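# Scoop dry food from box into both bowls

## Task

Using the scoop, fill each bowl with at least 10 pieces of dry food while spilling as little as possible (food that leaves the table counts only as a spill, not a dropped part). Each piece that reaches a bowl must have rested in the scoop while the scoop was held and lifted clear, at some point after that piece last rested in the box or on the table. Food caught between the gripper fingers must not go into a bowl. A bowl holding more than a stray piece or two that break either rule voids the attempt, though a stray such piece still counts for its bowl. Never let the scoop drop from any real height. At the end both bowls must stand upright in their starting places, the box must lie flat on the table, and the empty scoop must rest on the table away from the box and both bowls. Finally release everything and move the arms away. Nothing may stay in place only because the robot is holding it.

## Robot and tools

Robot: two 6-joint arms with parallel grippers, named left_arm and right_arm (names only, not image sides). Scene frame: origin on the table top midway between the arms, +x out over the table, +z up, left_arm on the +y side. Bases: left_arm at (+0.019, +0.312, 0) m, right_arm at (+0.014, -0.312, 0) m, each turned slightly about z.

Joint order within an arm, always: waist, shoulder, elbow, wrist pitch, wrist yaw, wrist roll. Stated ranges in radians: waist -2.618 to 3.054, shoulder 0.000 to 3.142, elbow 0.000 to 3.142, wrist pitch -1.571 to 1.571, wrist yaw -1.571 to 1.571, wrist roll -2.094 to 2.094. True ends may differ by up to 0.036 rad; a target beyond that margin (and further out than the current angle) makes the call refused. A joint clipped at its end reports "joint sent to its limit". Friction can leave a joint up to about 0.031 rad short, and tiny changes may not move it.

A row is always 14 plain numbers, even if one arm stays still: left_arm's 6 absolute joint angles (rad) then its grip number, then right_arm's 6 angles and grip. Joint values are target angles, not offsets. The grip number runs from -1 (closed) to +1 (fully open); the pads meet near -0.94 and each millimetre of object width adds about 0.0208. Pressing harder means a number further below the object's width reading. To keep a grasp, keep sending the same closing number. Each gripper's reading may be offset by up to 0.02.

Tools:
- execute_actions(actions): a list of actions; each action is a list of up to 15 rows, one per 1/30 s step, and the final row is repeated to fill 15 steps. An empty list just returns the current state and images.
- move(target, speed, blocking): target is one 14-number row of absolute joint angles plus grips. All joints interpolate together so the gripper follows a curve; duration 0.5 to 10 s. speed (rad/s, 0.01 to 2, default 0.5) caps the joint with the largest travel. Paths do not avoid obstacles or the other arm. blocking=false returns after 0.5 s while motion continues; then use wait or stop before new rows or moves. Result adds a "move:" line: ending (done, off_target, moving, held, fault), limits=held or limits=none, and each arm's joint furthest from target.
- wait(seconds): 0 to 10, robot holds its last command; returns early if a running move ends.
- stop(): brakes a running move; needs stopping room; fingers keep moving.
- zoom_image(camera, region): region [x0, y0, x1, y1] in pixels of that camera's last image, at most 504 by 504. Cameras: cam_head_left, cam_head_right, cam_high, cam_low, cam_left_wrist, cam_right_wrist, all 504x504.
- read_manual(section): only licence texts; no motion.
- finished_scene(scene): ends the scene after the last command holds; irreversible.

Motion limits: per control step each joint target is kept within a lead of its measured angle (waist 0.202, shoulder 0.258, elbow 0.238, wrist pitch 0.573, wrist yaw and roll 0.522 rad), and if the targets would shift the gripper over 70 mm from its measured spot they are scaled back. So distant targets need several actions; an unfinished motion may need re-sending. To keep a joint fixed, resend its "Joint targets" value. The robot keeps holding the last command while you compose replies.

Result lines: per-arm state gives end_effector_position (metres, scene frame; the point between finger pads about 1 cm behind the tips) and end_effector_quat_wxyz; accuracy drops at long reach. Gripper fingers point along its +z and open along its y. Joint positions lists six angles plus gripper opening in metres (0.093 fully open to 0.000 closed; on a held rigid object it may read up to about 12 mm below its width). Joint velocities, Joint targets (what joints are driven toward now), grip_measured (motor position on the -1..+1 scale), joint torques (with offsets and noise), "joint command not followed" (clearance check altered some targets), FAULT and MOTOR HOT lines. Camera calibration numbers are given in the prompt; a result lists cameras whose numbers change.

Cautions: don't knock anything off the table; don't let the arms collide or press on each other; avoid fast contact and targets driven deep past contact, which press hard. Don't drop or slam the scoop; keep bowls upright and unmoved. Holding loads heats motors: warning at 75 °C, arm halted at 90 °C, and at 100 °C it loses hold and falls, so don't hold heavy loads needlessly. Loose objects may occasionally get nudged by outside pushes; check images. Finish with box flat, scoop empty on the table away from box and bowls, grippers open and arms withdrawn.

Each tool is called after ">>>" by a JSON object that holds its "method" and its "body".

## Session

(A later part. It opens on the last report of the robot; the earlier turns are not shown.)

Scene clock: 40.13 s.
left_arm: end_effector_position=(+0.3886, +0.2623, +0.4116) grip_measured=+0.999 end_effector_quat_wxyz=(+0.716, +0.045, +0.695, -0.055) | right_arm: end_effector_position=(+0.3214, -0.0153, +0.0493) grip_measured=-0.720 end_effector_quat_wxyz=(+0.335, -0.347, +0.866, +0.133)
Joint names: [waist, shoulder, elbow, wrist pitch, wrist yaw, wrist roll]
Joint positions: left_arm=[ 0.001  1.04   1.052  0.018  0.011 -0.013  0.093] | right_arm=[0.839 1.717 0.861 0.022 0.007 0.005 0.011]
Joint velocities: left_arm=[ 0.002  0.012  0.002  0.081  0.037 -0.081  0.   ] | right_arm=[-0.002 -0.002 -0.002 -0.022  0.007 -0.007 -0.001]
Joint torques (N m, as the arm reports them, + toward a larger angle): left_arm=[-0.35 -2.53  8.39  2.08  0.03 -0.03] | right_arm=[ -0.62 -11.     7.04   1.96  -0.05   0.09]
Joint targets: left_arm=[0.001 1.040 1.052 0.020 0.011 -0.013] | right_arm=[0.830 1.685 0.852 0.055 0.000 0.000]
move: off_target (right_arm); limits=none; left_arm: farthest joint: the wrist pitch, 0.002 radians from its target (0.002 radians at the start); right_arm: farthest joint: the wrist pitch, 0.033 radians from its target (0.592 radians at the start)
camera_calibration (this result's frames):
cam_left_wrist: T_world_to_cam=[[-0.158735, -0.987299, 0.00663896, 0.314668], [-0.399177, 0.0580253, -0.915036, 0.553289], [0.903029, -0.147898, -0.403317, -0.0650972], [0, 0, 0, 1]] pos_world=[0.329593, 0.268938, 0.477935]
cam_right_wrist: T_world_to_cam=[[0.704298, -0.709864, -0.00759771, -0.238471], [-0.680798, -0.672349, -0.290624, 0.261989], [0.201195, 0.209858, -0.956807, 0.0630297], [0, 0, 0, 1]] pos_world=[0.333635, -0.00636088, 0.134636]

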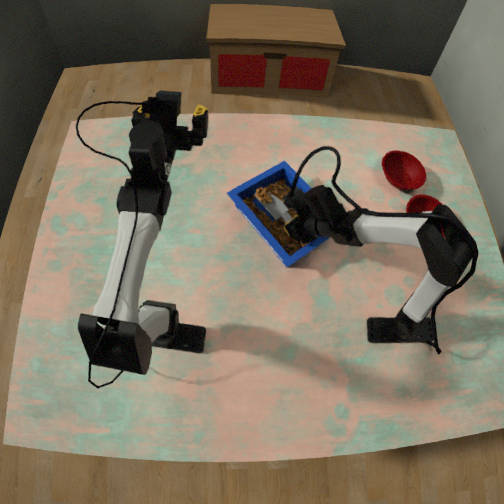

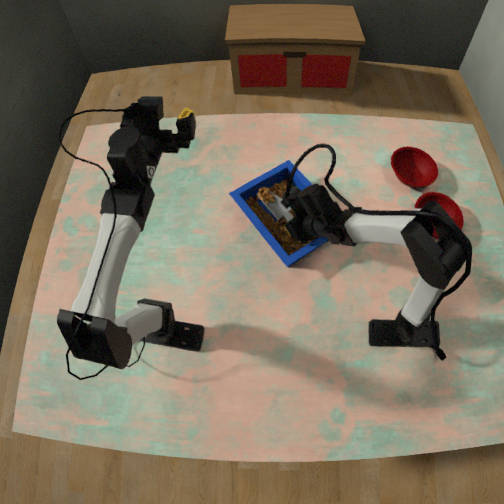

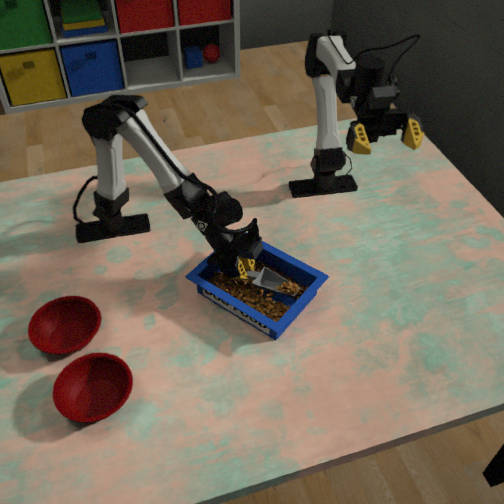

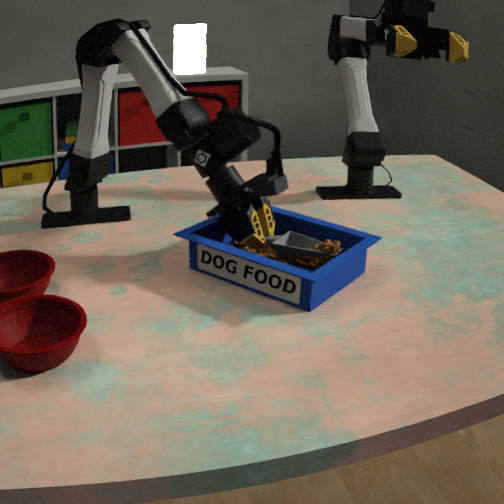

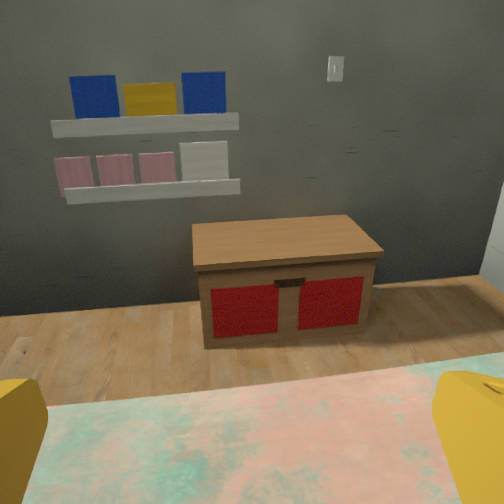

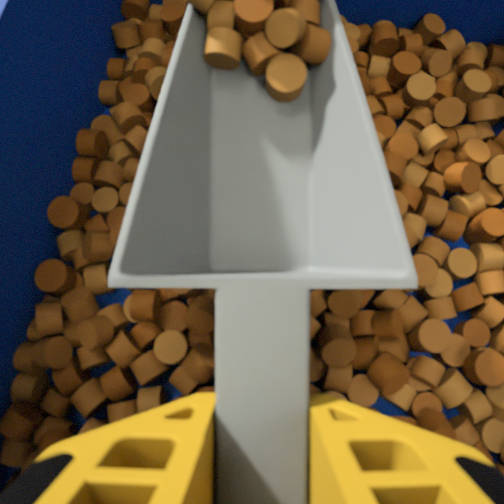

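>>> {"method": "move", "body": {"target": [0.001,1.04,1.052,0.02,0.011,-0.013,1, 0.83,1.42,0.615,0.36,0,0,-1], "speed": 0.3}}

Scene clock: 42.60 s.
left_arm: end_effector_position=(+0.3886, +0.2623, +0.4116) grip_measured=+0.999 end_effector_quat_wxyz=(+0.716, +0.045, +0.695, -0.055) | right_arm: end_effector_position=(+0.3098, -0.0265, +0.1204) grip_measured=-0.720 end_effector_quat_wxyz=(+0.473, -0.319, +0.799, +0.190)
Joint names: [waist, shoulder, elbow, wrist pitch, wrist yaw, wrist roll]
Joint positions: left_arm=[ 0.001  1.04   1.052  0.018  0.011 -0.013  0.093] | right_arm=[0.839 1.448 0.625 0.322 0.007 0.005 0.011]
Joint velocities: left_arm=[-0.002  0.002 -0.007  0.022 -0.022 -0.007 -0.001] | right_arm=[ 0.012 -0.022 -0.007 -0.037 -0.066 -0.11  -0.001]
Joint torques (N m, as the arm reports them, + toward a larger angle): left_arm=[-0.36 -2.53  8.39  2.08  0.03 -0.03] | right_arm=[-0.64 -8.32  7.43  2.38 -0.06  0.08]
Joint targets: left_arm=[0.001 1.040 1.052 0.020 0.011 -0.013] | right_arm=[0.830 1.420 0.615 0.360 0.000 -0.000]
move: off_target (right_arm); limits=none; left_arm: farthest joint: the wrist pitch, 0.002 radians from its target (0.002 radians at the start); right_arm: farthest joint: the wrist pitch, 0.038 radians from its target (0.337 radians at the start)
camera_calibration (this result's frames):
cam_left_wrist: T_world_to_cam=[[-0.158735, -0.987299, 0.00663896, 0.314668], [-0.399177, 0.0580253, -0.915036, 0.553289], [0.903029, -0.147898, -0.403317, -0.0650972], [0, 0, 0, 1]] pos_world=[0.329593, 0.268938, 0.477935]
cam_right_wrist: T_world_to_cam=[[0.705629, -0.708573, -0.00341306, -0.238627], [-0.574526, -0.569307, -0.588056, 0.272802], [0.414737, 0.416911, -0.808813, 0.0572564], [0, 0, 0, 1]] pos_world=[0.301368, -0.0376472, 0.205918]

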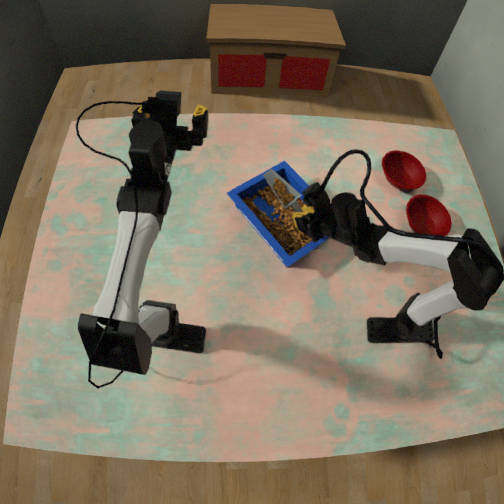

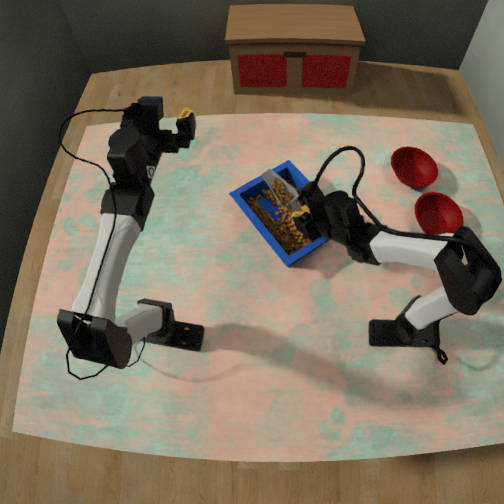

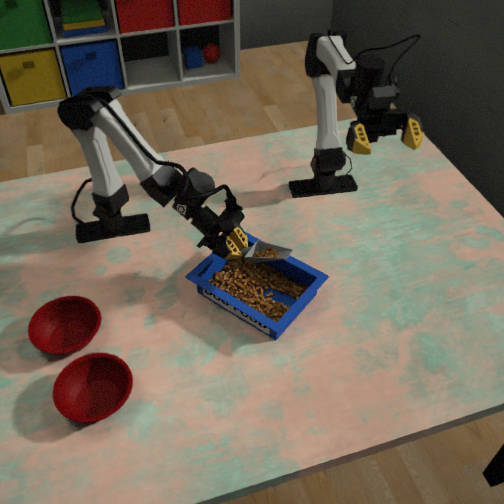

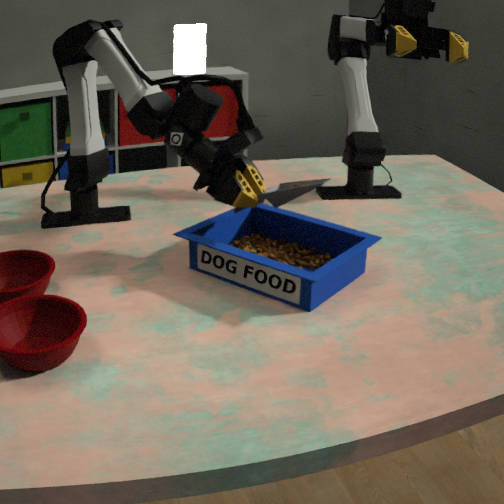

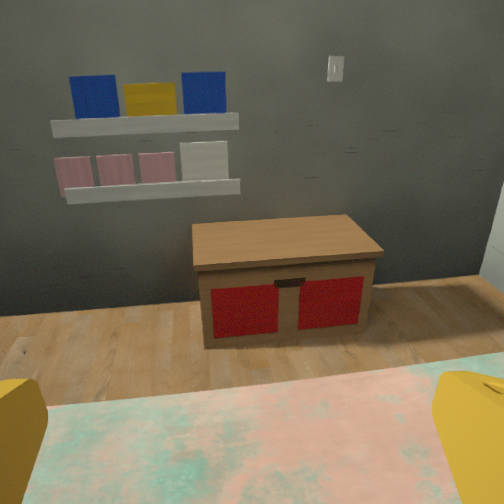

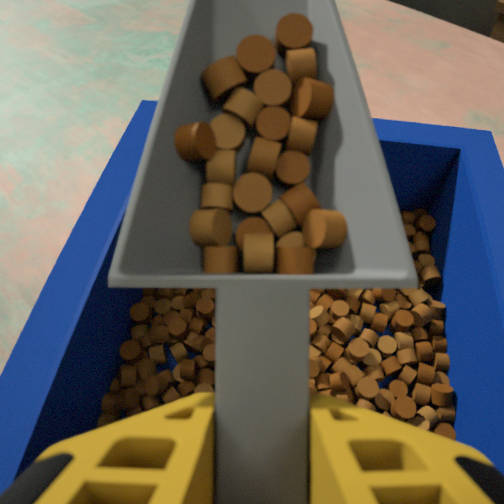

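>>> {"method": "move", "body": {"target": [0.001,1.04,1.052,0.02,0.011,-0.013,1, -0.13,1.665,1.34,-0.82,0,0,-1], "speed": 0.6}}

Scene clock: 46.77 s.
left_arm: end_effector_position=(+0.3886, +0.2623, +0.4116) grip_measured=+0.999 end_effector_quat_wxyz=(+0.716, +0.045, +0.695, -0.055) | right_arm: end_effector_position=(+0.3966, -0.3889, +0.1320) grip_measured=-0.720 end_effector_quat_wxyz=(+0.207, +0.099, +0.973, -0.022)
Joint names: [waist, shoulder, elbow, wrist pitch, wrist yaw, wrist roll]
Joint positions: left_arm=[ 0.001  1.04   1.052  0.018  0.011 -0.013  0.093] | right_arm=[-0.128  1.649  1.317 -0.819  0.005  0.005  0.011]
Joint velocities: left_arm=[-0.002 -0.007 -0.002 -0.022 -0.066 -0.066 -0.   ] | right_arm=[-0.017  0.002 -0.002 -0.022  0.066 -0.007 -0.   ]
Joint torques (N m, as the arm reports them, + toward a larger angle): left_arm=[-0.37 -2.54  8.39  2.08  0.03 -0.03] | right_arm=[-0.15 -6.81 10.71  1.15  0.    0.1 ]
Joint targets: left_arm=[0.001 1.040 1.052 0.020 0.011 -0.013] | right_arm=[-0.130 1.665 1.340 -0.820 0.000 0.000]
move: off_target (right_arm); limits=none; left_arm: farthest joint: the wrist pitch, 0.002 radians from its target (0.002 radians at the start); right_arm: farthest joint: the elbow, 0.023 radians from its target (0.715 radians at the start)
camera_calibration (this result's frames):
cam_left_wrist: T_world_to_cam=[[-0.158735, -0.987299, 0.00663896, 0.314668], [-0.399177, 0.0580253, -0.915036, 0.553289], [0.903029, -0.147898, -0.403317, -0.0650972], [0, 0, 0, 1]] pos_world=[0.329593, 0.268938, 0.477935]
cam_right_wrist: T_world_to_cam=[[-0.186325, -0.982399, -0.0132439, -0.308094], [-0.982292, 0.186002, 0.0224719, 0.498035], [-0.019613, 0.0171964, -0.99966, 0.223806], [0, 0, 0, 1]] pos_world=[0.4362, -0.399155, 0.208458]

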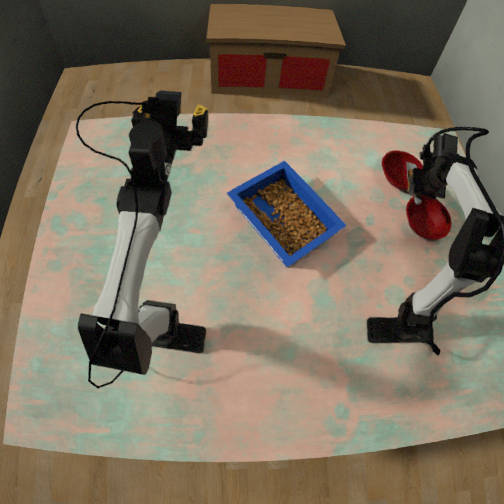

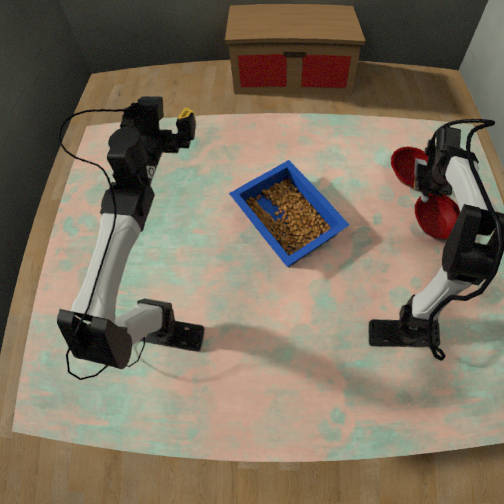

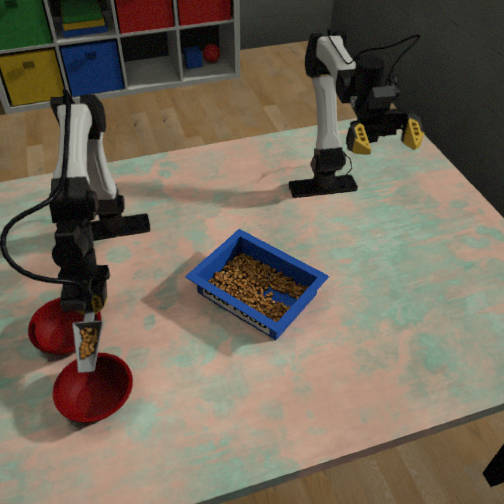

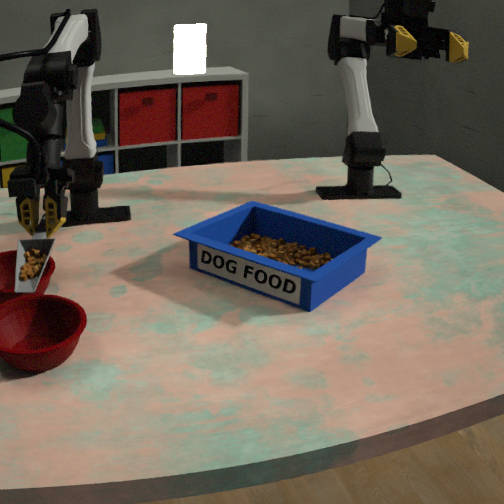

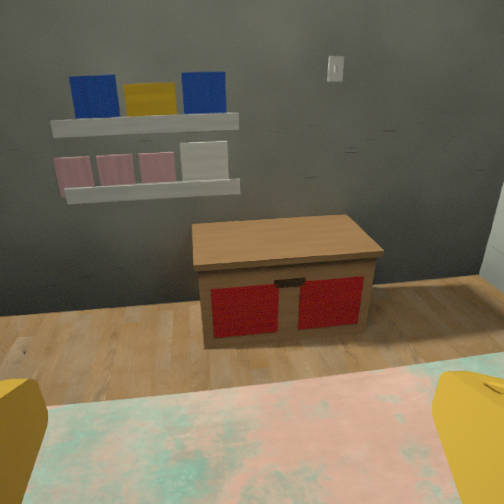

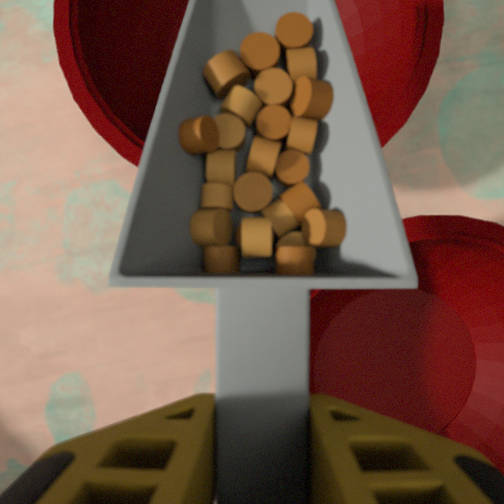

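>>> {"method": "move", "body": {"target": [0.001,1.04,1.052,0.02,0.011,-0.013,1, -0.13,2.06,1.96,-1.30,0,0,-1], "speed": 0.6}}

Scene clock: 50.13 s.
left_arm: end_effector_position=(+0.3886, +0.2623, +0.4115) grip_measured=+0.999 end_effector_quat_wxyz=(+0.716, +0.045, +0.695, -0.055) | right_arm: end_effector_position=(+0.4370, -0.3970, +0.1399) grip_measured=-0.720 end_effector_quat_wxyz=(+0.081, +0.101, +0.992, -0.010)
Joint names: [waist, shoulder, elbow, wrist pitch, wrist yaw, wrist roll]
Joint positions: left_arm=[ 0.001  1.04   1.052  0.018  0.011 -0.013  0.093] | right_arm=[-0.128  2.051  1.936 -1.293  0.005  0.005  0.011]
Joint velocities: left_arm=[-0.002  0.012  0.007 -0.022 -0.037 -0.051 -0.   ] | right_arm=[-0.012  0.002  0.002 -0.007  0.007 -0.066  0.   ]
Joint torques (N m, as the arm reports them, + toward a larger angle): left_arm=[-0.35 -2.55  8.37  2.08  0.03 -0.03] | right_arm=[ -0.23 -10.95  10.02   0.63  -0.02   0.08]
Joint targets: left_arm=[0.001 1.040 1.052 0.020 0.011 -0.013] | right_arm=[-0.130 2.060 1.960 -1.300 -0.000 -0.000]
move: off_target (right_arm); limits=none; left_arm: farthest joint: the wrist pitch, 0.002 radians from its target (0.002 radians at the start); right_arm: farthest joint: the elbow, 0.024 radians from its target (0.643 radians at the start)
camera_calibration (this result's frames):
cam_left_wrist: T_world_to_cam=[[-0.158732, -0.987299, 0.00665031, 0.314663], [-0.399523, 0.0580704, -0.914882, 0.553265], [0.902876, -0.147878, -0.403666, -0.0649393], [0, 0, 0, 1]] pos_world=[0.329621, 0.268935, 0.477866]
cam_right_wrist: T_world_to_cam=[[-0.189926, -0.98168, -0.0152538, -0.306246], [-0.944669, 0.178489, 0.275214, 0.484237], [-0.267449, 0.0666802, -0.961262, 0.355155], [0, 0, 0, 1]] pos_world=[0.494266, -0.410748, 0.203457]

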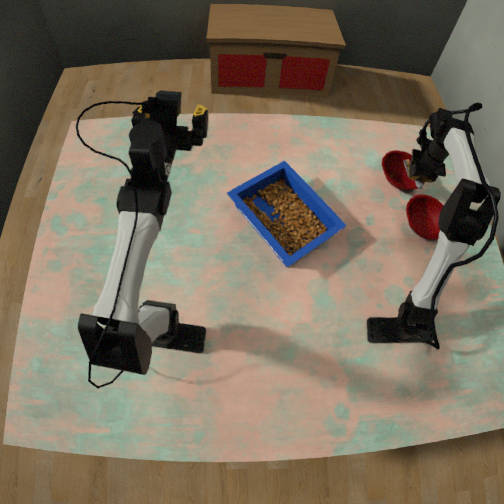

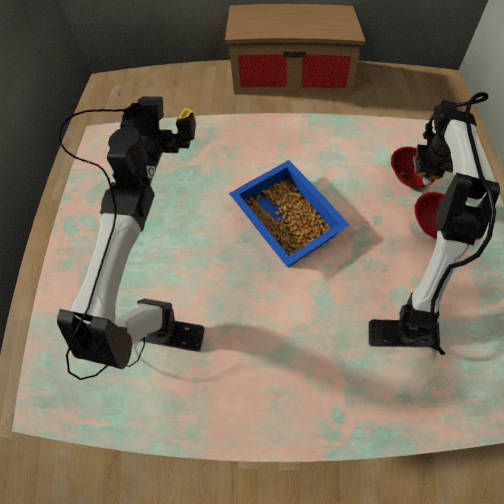

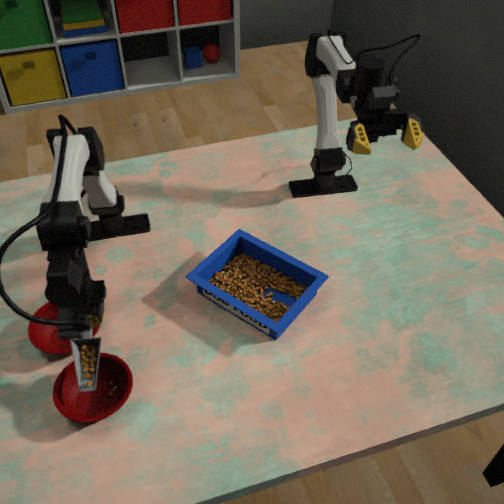

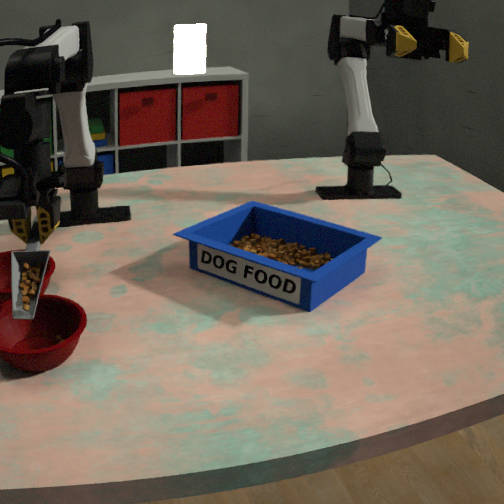

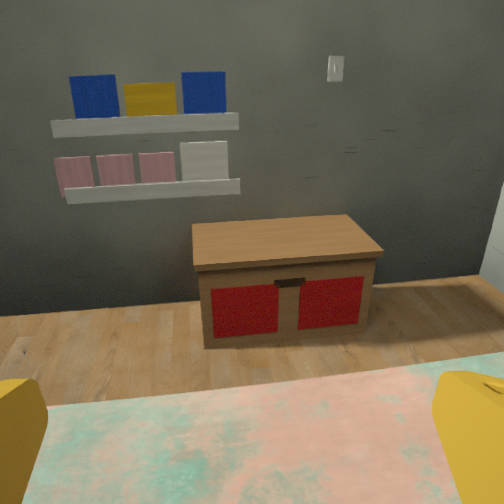

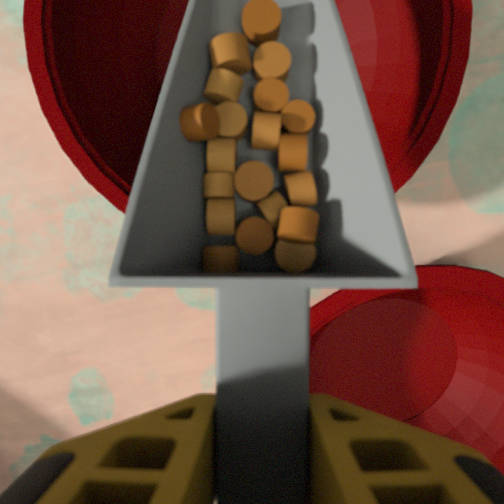

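>>> {"method": "execute_actions", "body": {"actions": [[[0.001,1.04,1.052,0.02,0.011,-0.013,1,-0.13,2.06,1.96,-1.31,0,0,-1],[0.001,1.04,1.052,0.02,0.011,-0.013,1,-0.13,2.06,1.96,-1.32,0,0,-1],[0.001,1.04,1.052,0.02,0.011,-0.013,1,-0.13,2.06,1.96,-1.33,0,0,-1],[0.001,1.04,1.052,0.02,0.011,-0.013,1,-0.13,2.06,1.96,-1.34,0,0,-1],[0.001,1.04,1.052,0.02,0.011,-0.013,1,-0.13,2.06,1.96,-1.35,0,0,-1],[0.001,1.04,1.052,0.02,0.011,-0.013,1,-0.13,2.06,1.96,-1.36,0,0,-1],[0.001,1.04,1.052,0.02,0.011,-0.013,1,-0.13,2.06,1.96,-1.37,0,0,-1],[0.001,1.04,1.052,0.02,0.011,-0.013,1,-0.13,2.06,1.96,-1.38,0,0,-1],[0.001,1.04,1.052,0.02,0.011,-0.013,1,-0.13,2.06,1.96,-1.39,0,0,-1],[0.001,1.04,1.052,0.02,0.011,-0.013,1,-0.13,2.06,1.96,-1.40,0,0,-1]],[[0.001,1.04,1.052,0.02,0.011,-0.013,1,-0.13,2.06,1.96,-1.38,0,0,-1],[0.001,1.04,1.052,0.02,0.011,-0.013,1,-0.13,2.06,1.96,-1.36,0,0,-1],[0.001,1.04,1.052,0.02,0.011,-0.013,1,-0.13,2.06,1.96,-1.34,0,0,-1],[0.001,1.04,1.052,0.02,0.011,-0.013,1,-0.13,2.06,1.96,-1.32,0,0,-1],[0.001,1.04,1.052,0.02,0.011,-0.013,1,-0.13,2.06,1.96,-1.30,0,0,-1],[0.001,1.04,1.052,0.02,0.011,-0.013,1,-0.13,2.06,1.96,-1.28,0,0,-1]]]}}

>>> {"method": "zoom_image", "body": {"camera": "cam_high", "region": [40, 320, 150, 430]}}

Scene clock: 52.63 s.
left_arm: end_effector_position=(+0.3886, +0.2623, +0.4115) grip_measured=+0.999 end_effector_quat_wxyz=(+0.716, +0.045, +0.695, -0.055) | right_arm: end_effector_position=(+0.4344, -0.3965, +0.1395) grip_measured=-0.720 end_effector_quat_wxyz=(+0.075, +0.101, +0.992, -0.010)
Joint names: [waist, shoulder, elbow, wrist pitch, wrist yaw, wrist roll]
Joint positions: left_arm=[ 0.001  1.04   1.052  0.018  0.011 -0.013  0.093] | right_arm=[-0.128  2.051  1.936 -1.304  0.005  0.005  0.011]
Joint velocities: left_arm=[ 0.007  0.007  0.007 -0.007 -0.081 -0.022 -0.001] | right_arm=[-0.002  0.002 -0.017  0.081 -0.081 -0.007 -0.   ]
Joint torques (N m, as the arm reports them, + toward a larger angle): left_arm=[-0.36 -2.55  8.38  2.09  0.02 -0.03] | right_arm=[ -0.23 -10.84   9.95   0.84  -0.02   0.1 ]
Joint targets: left_arm=[0.001 1.040 1.052 0.020 0.011 -0.013] | right_arm=[-0.130 2.060 1.960 -1.280 0.000 0.000]
camera_calibration (this result's frames):
cam_left_wrist: T_world_to_cam=[[-0.158732, -0.987299, 0.00665031, 0.314663], [-0.399523, 0.0580704, -0.914882, 0.553265], [0.902876, -0.147878, -0.403666, -0.0649393], [0, 0, 0, 1]] pos_world=[0.329621, 0.268935, 0.477866]
cam_right_wrist: T_world_to_cam=[[-0.190087, -0.981648, -0.0153166, -0.306146], [-0.941732, 0.177903, 0.285466, 0.478952], [-0.277503, 0.0686875, -0.958266, 0.358806], [0, 0, 0, 1]] pos_world=[0.49242, -0.41038, 0.202418]

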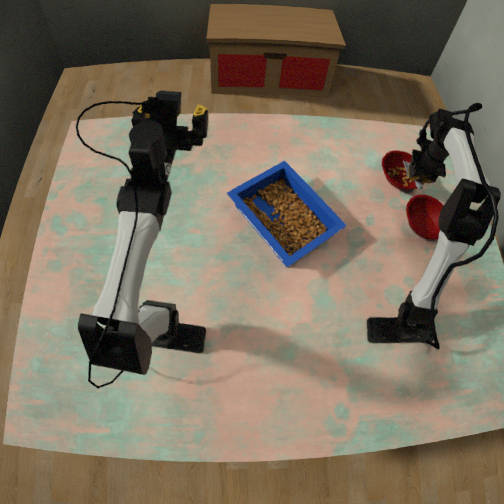

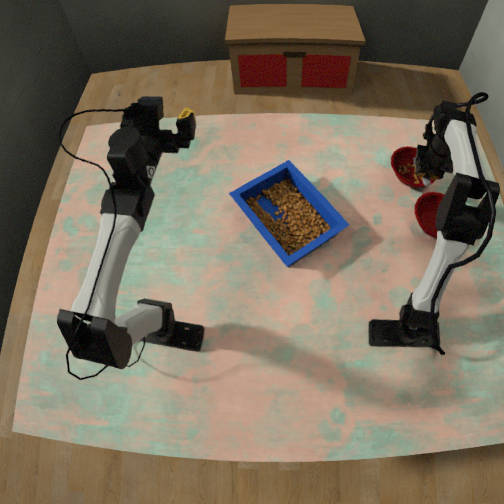

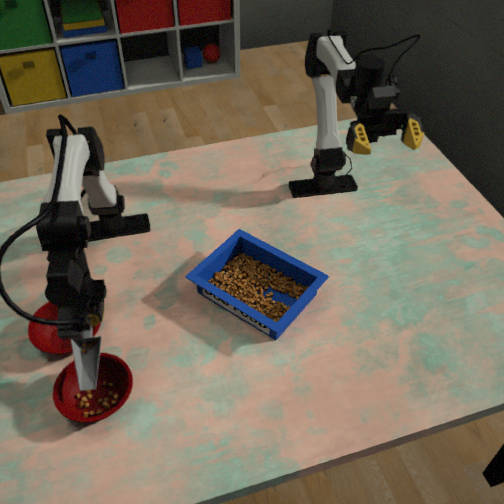

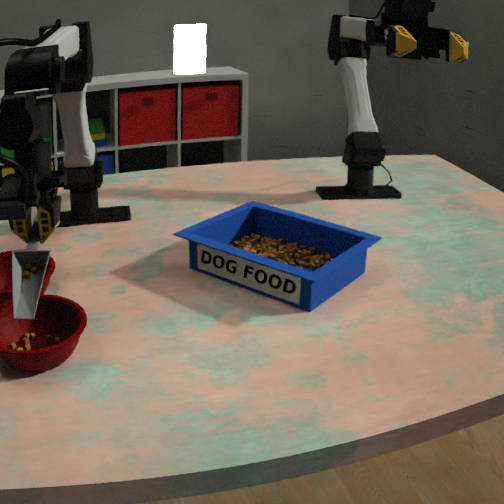

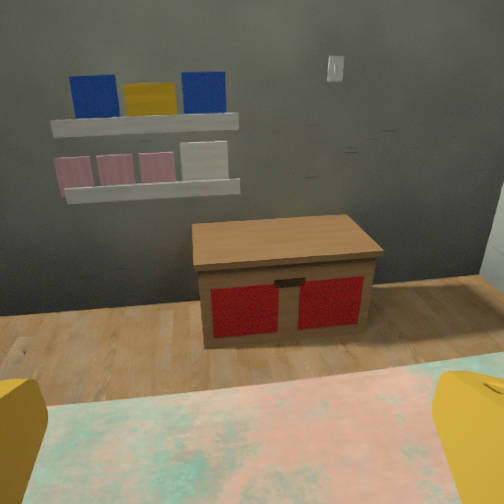

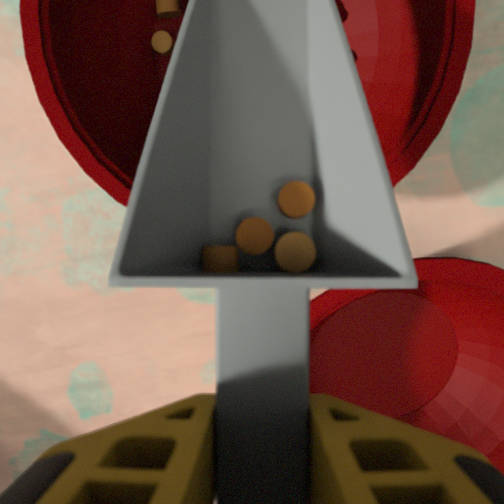

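Region (40, 320, 150, 430) of cam_high's 504x504 image, scaled by 4.582, with more detail than that image has.

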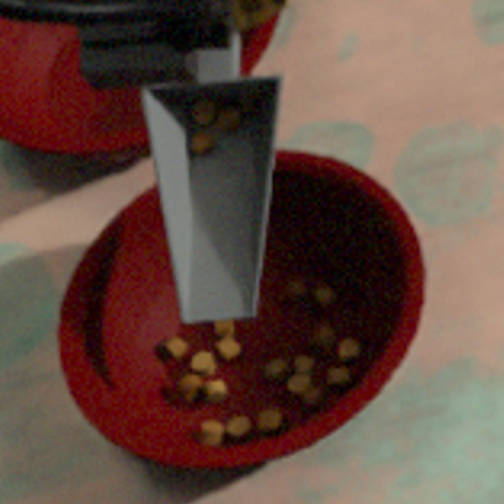

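>>> {"method": "move", "body": {"target": [0.001,1.04,1.052,0.02,0.011,-0.013,1, 0.79,1.62,1.47,-1.09,0,0,-1], "speed": 0.8}}

>>> {"method": "move", "body": {"target": [0.001,1.04,1.052,0.02,0.011,-0.013,1, 0.79,1.985,1.81,-1.52,0,0,-1], "speed": 0.7}}

Scene clock: 57.23 s.
left_arm: end_effector_position=(+0.3886, +0.2623, +0.4115) grip_measured=+0.999 end_effector_quat_wxyz=(+0.716, +0.045, +0.695, -0.055) | right_arm: end_effector_position=(+0.2855, -0.0733, +0.1630) grip_measured=-0.720 end_effector_quat_wxyz=(+0.136, -0.347, +0.927, +0.051)
Joint names: [waist, shoulder, elbow, wrist pitch, wrist yaw, wrist roll]
Joint positions: left_arm=[ 0.001  1.04   1.052  0.018  0.011 -0.013  0.093] | right_arm=[ 0.79   1.647  1.48  -1.112  0.     0.004  0.011]
Joint velocities: left_arm=[ 0.002 -0.002 -0.012  0.037  0.022 -0.051  0.   ] | right_arm=[-0.007  0.007 -0.017  0.037  0.022  0.022  0.001]
Joint torques (N m, as the arm reports them, + toward a larger angle): left_arm=[-0.36 -2.54  8.39  2.09  0.02 -0.03] | right_arm=[ -0.09 -10.17   7.16   1.12   0.05   0.1 ]
Joint targets: left_arm=[0.001 1.040 1.052 0.020 0.011 -0.013] | right_arm=[0.790 1.620 1.470 -1.090 0.000 -0.000]
move: off_target (right_arm); limits=none; left_arm: farthest joint: the wrist pitch, 0.002 radians from its target (0.002 radians at the start); right_arm: farthest joint: the shoulder, 0.027 radians from its target (0.431 radians at the start)
camera_calibration (this result's frames):
cam_left_wrist: T_world_to_cam=[[-0.158732, -0.987299, 0.00665031, 0.314663], [-0.399523, 0.0580704, -0.914882, 0.553265], [0.902876, -0.147878, -0.403666, -0.0649393], [0, 0, 0, 1]] pos_world=[0.329621, 0.268935, 0.477866]
cam_right_wrist: T_world_to_cam=[[0.666704, -0.745089, -0.0186346, -0.243588], [-0.735011, -0.66142, 0.149273, 0.176091], [-0.123547, -0.0858245, -0.98862, 0.267516], [0, 0, 0, 1]] pos_world=[0.324881, -0.0420655, 0.233647]

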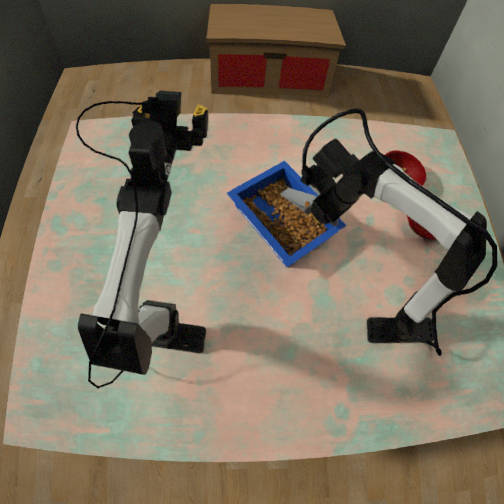

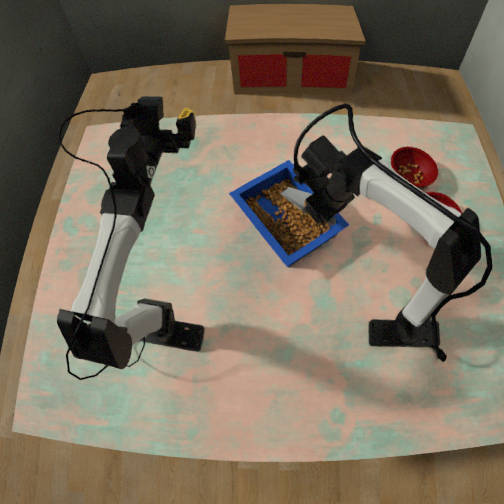

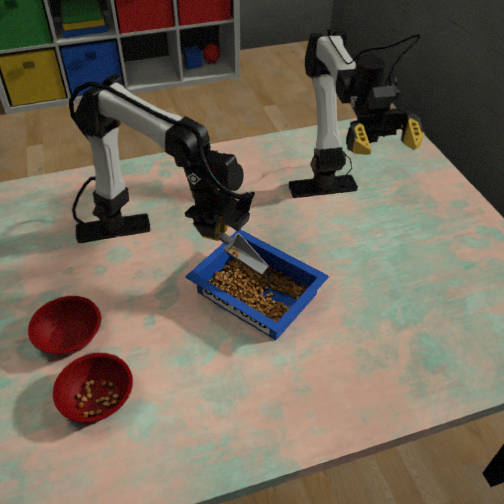

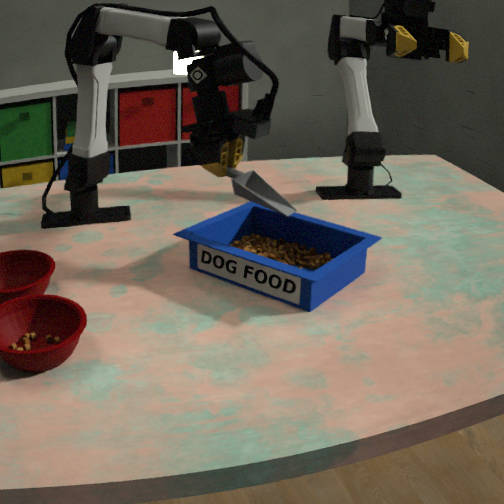

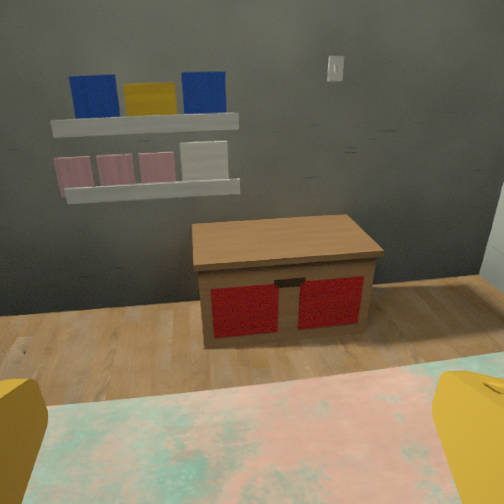

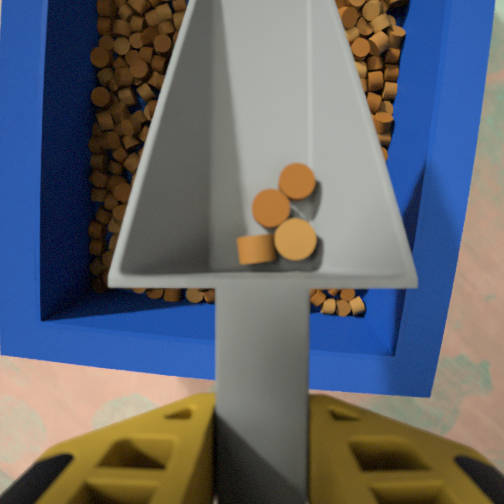

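Scene clock: 58.63 s.
left_arm: end_effector_position=(+0.3886, +0.2623, +0.4115) grip_measured=+0.999 end_effector_quat_wxyz=(+0.716, +0.045, +0.695, -0.055) | right_arm: end_effector_position=(+0.2741, -0.0833, +0.1275) grip_measured=-0.720 end_effector_quat_wxyz=(-0.059, -0.350, +0.935, -0.022)
Joint names: [waist, shoulder, elbow, wrist pitch, wrist yaw, wrist roll]
Joint positions: left_arm=[ 0.001  1.04   1.052  0.018  0.011 -0.013  0.093] | right_arm=[ 0.79   1.979  1.788 -1.506  0.     0.004  0.011]
Joint velocities: left_arm=[-0.007  0.017 -0.017 -0.007 -0.051  0.11   0.001] | right_arm=[-0.017 -0.002  0.002  0.007 -0.081 -0.022  0.001]
Joint torques (N m, as the arm reports them, + toward a larger angle): left_arm=[-0.36 -2.54  8.37  2.09  0.03 -0.03] | right_arm=[-0.01 -9.96  9.3  -0.05  0.04  0.1 ]
Joint targets: left_arm=[0.001 1.040 1.052 0.020 0.011 -0.013] | right_arm=[0.790 1.985 1.810 -1.520 -0.000 0.000]
move: off_target (right_arm); limits=none; left_arm: farthest joint: the wrist pitch, 0.002 radians from its target (0.002 radians at the start); right_arm: farthest joint: the elbow, 0.022 radians from its target (0.330 radians at the start)
camera_calibration (this result's frames):
cam_left_wrist: T_world_to_cam=[[-0.158732, -0.987299, 0.00665031, 0.314663], [-0.399523, 0.0580704, -0.914882, 0.553265], [0.902876, -0.147878, -0.403666, -0.0649393], [0, 0, 0, 1]] pos_world=[0.329621, 0.268935, 0.477866]
cam_right_wrist: T_world_to_cam=[[0.660399, -0.750623, -0.0209088, -0.242548], [-0.625454, -0.565257, 0.537858, 0.0948536], [-0.415548, -0.342123, -0.842776, 0.270243], [0, 0, 0, 1]] pos_world=[0.331804, -0.035989, 0.171665]

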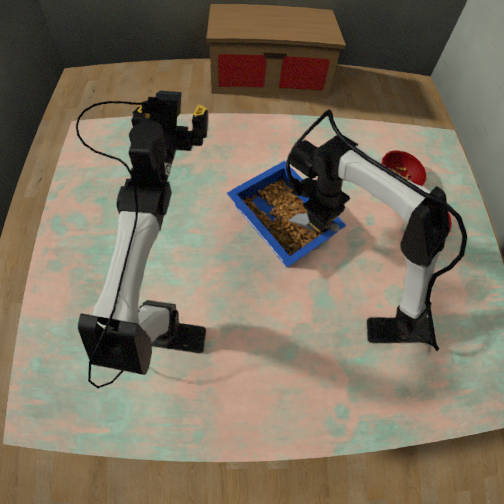

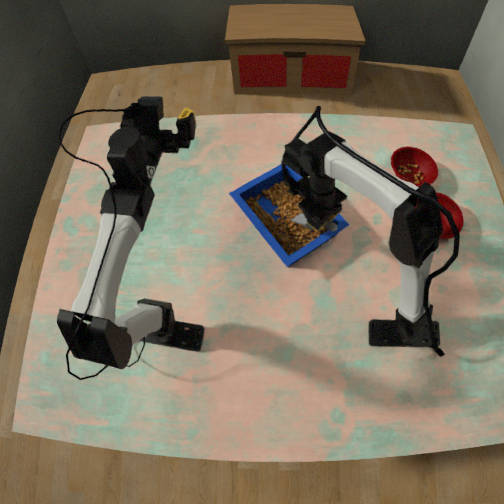

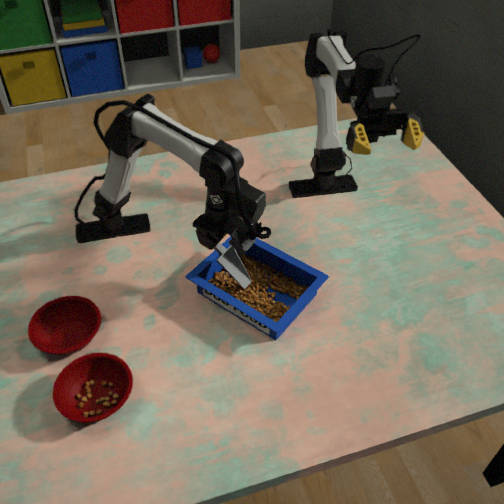

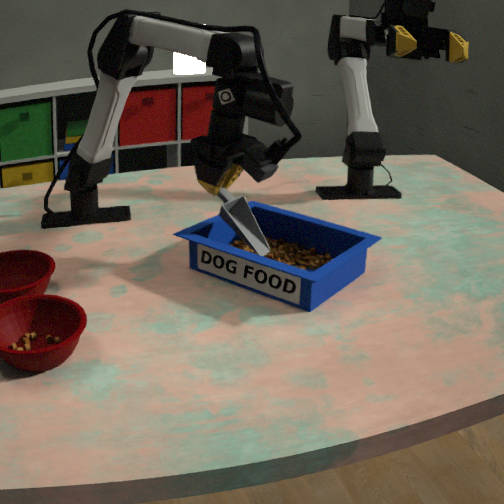

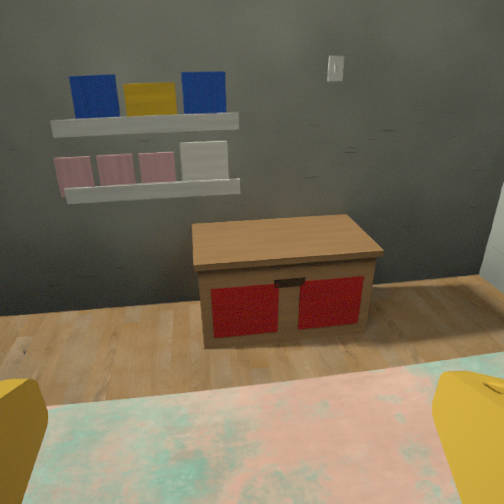

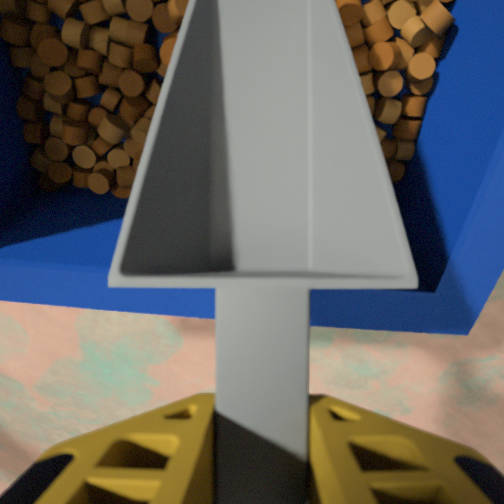

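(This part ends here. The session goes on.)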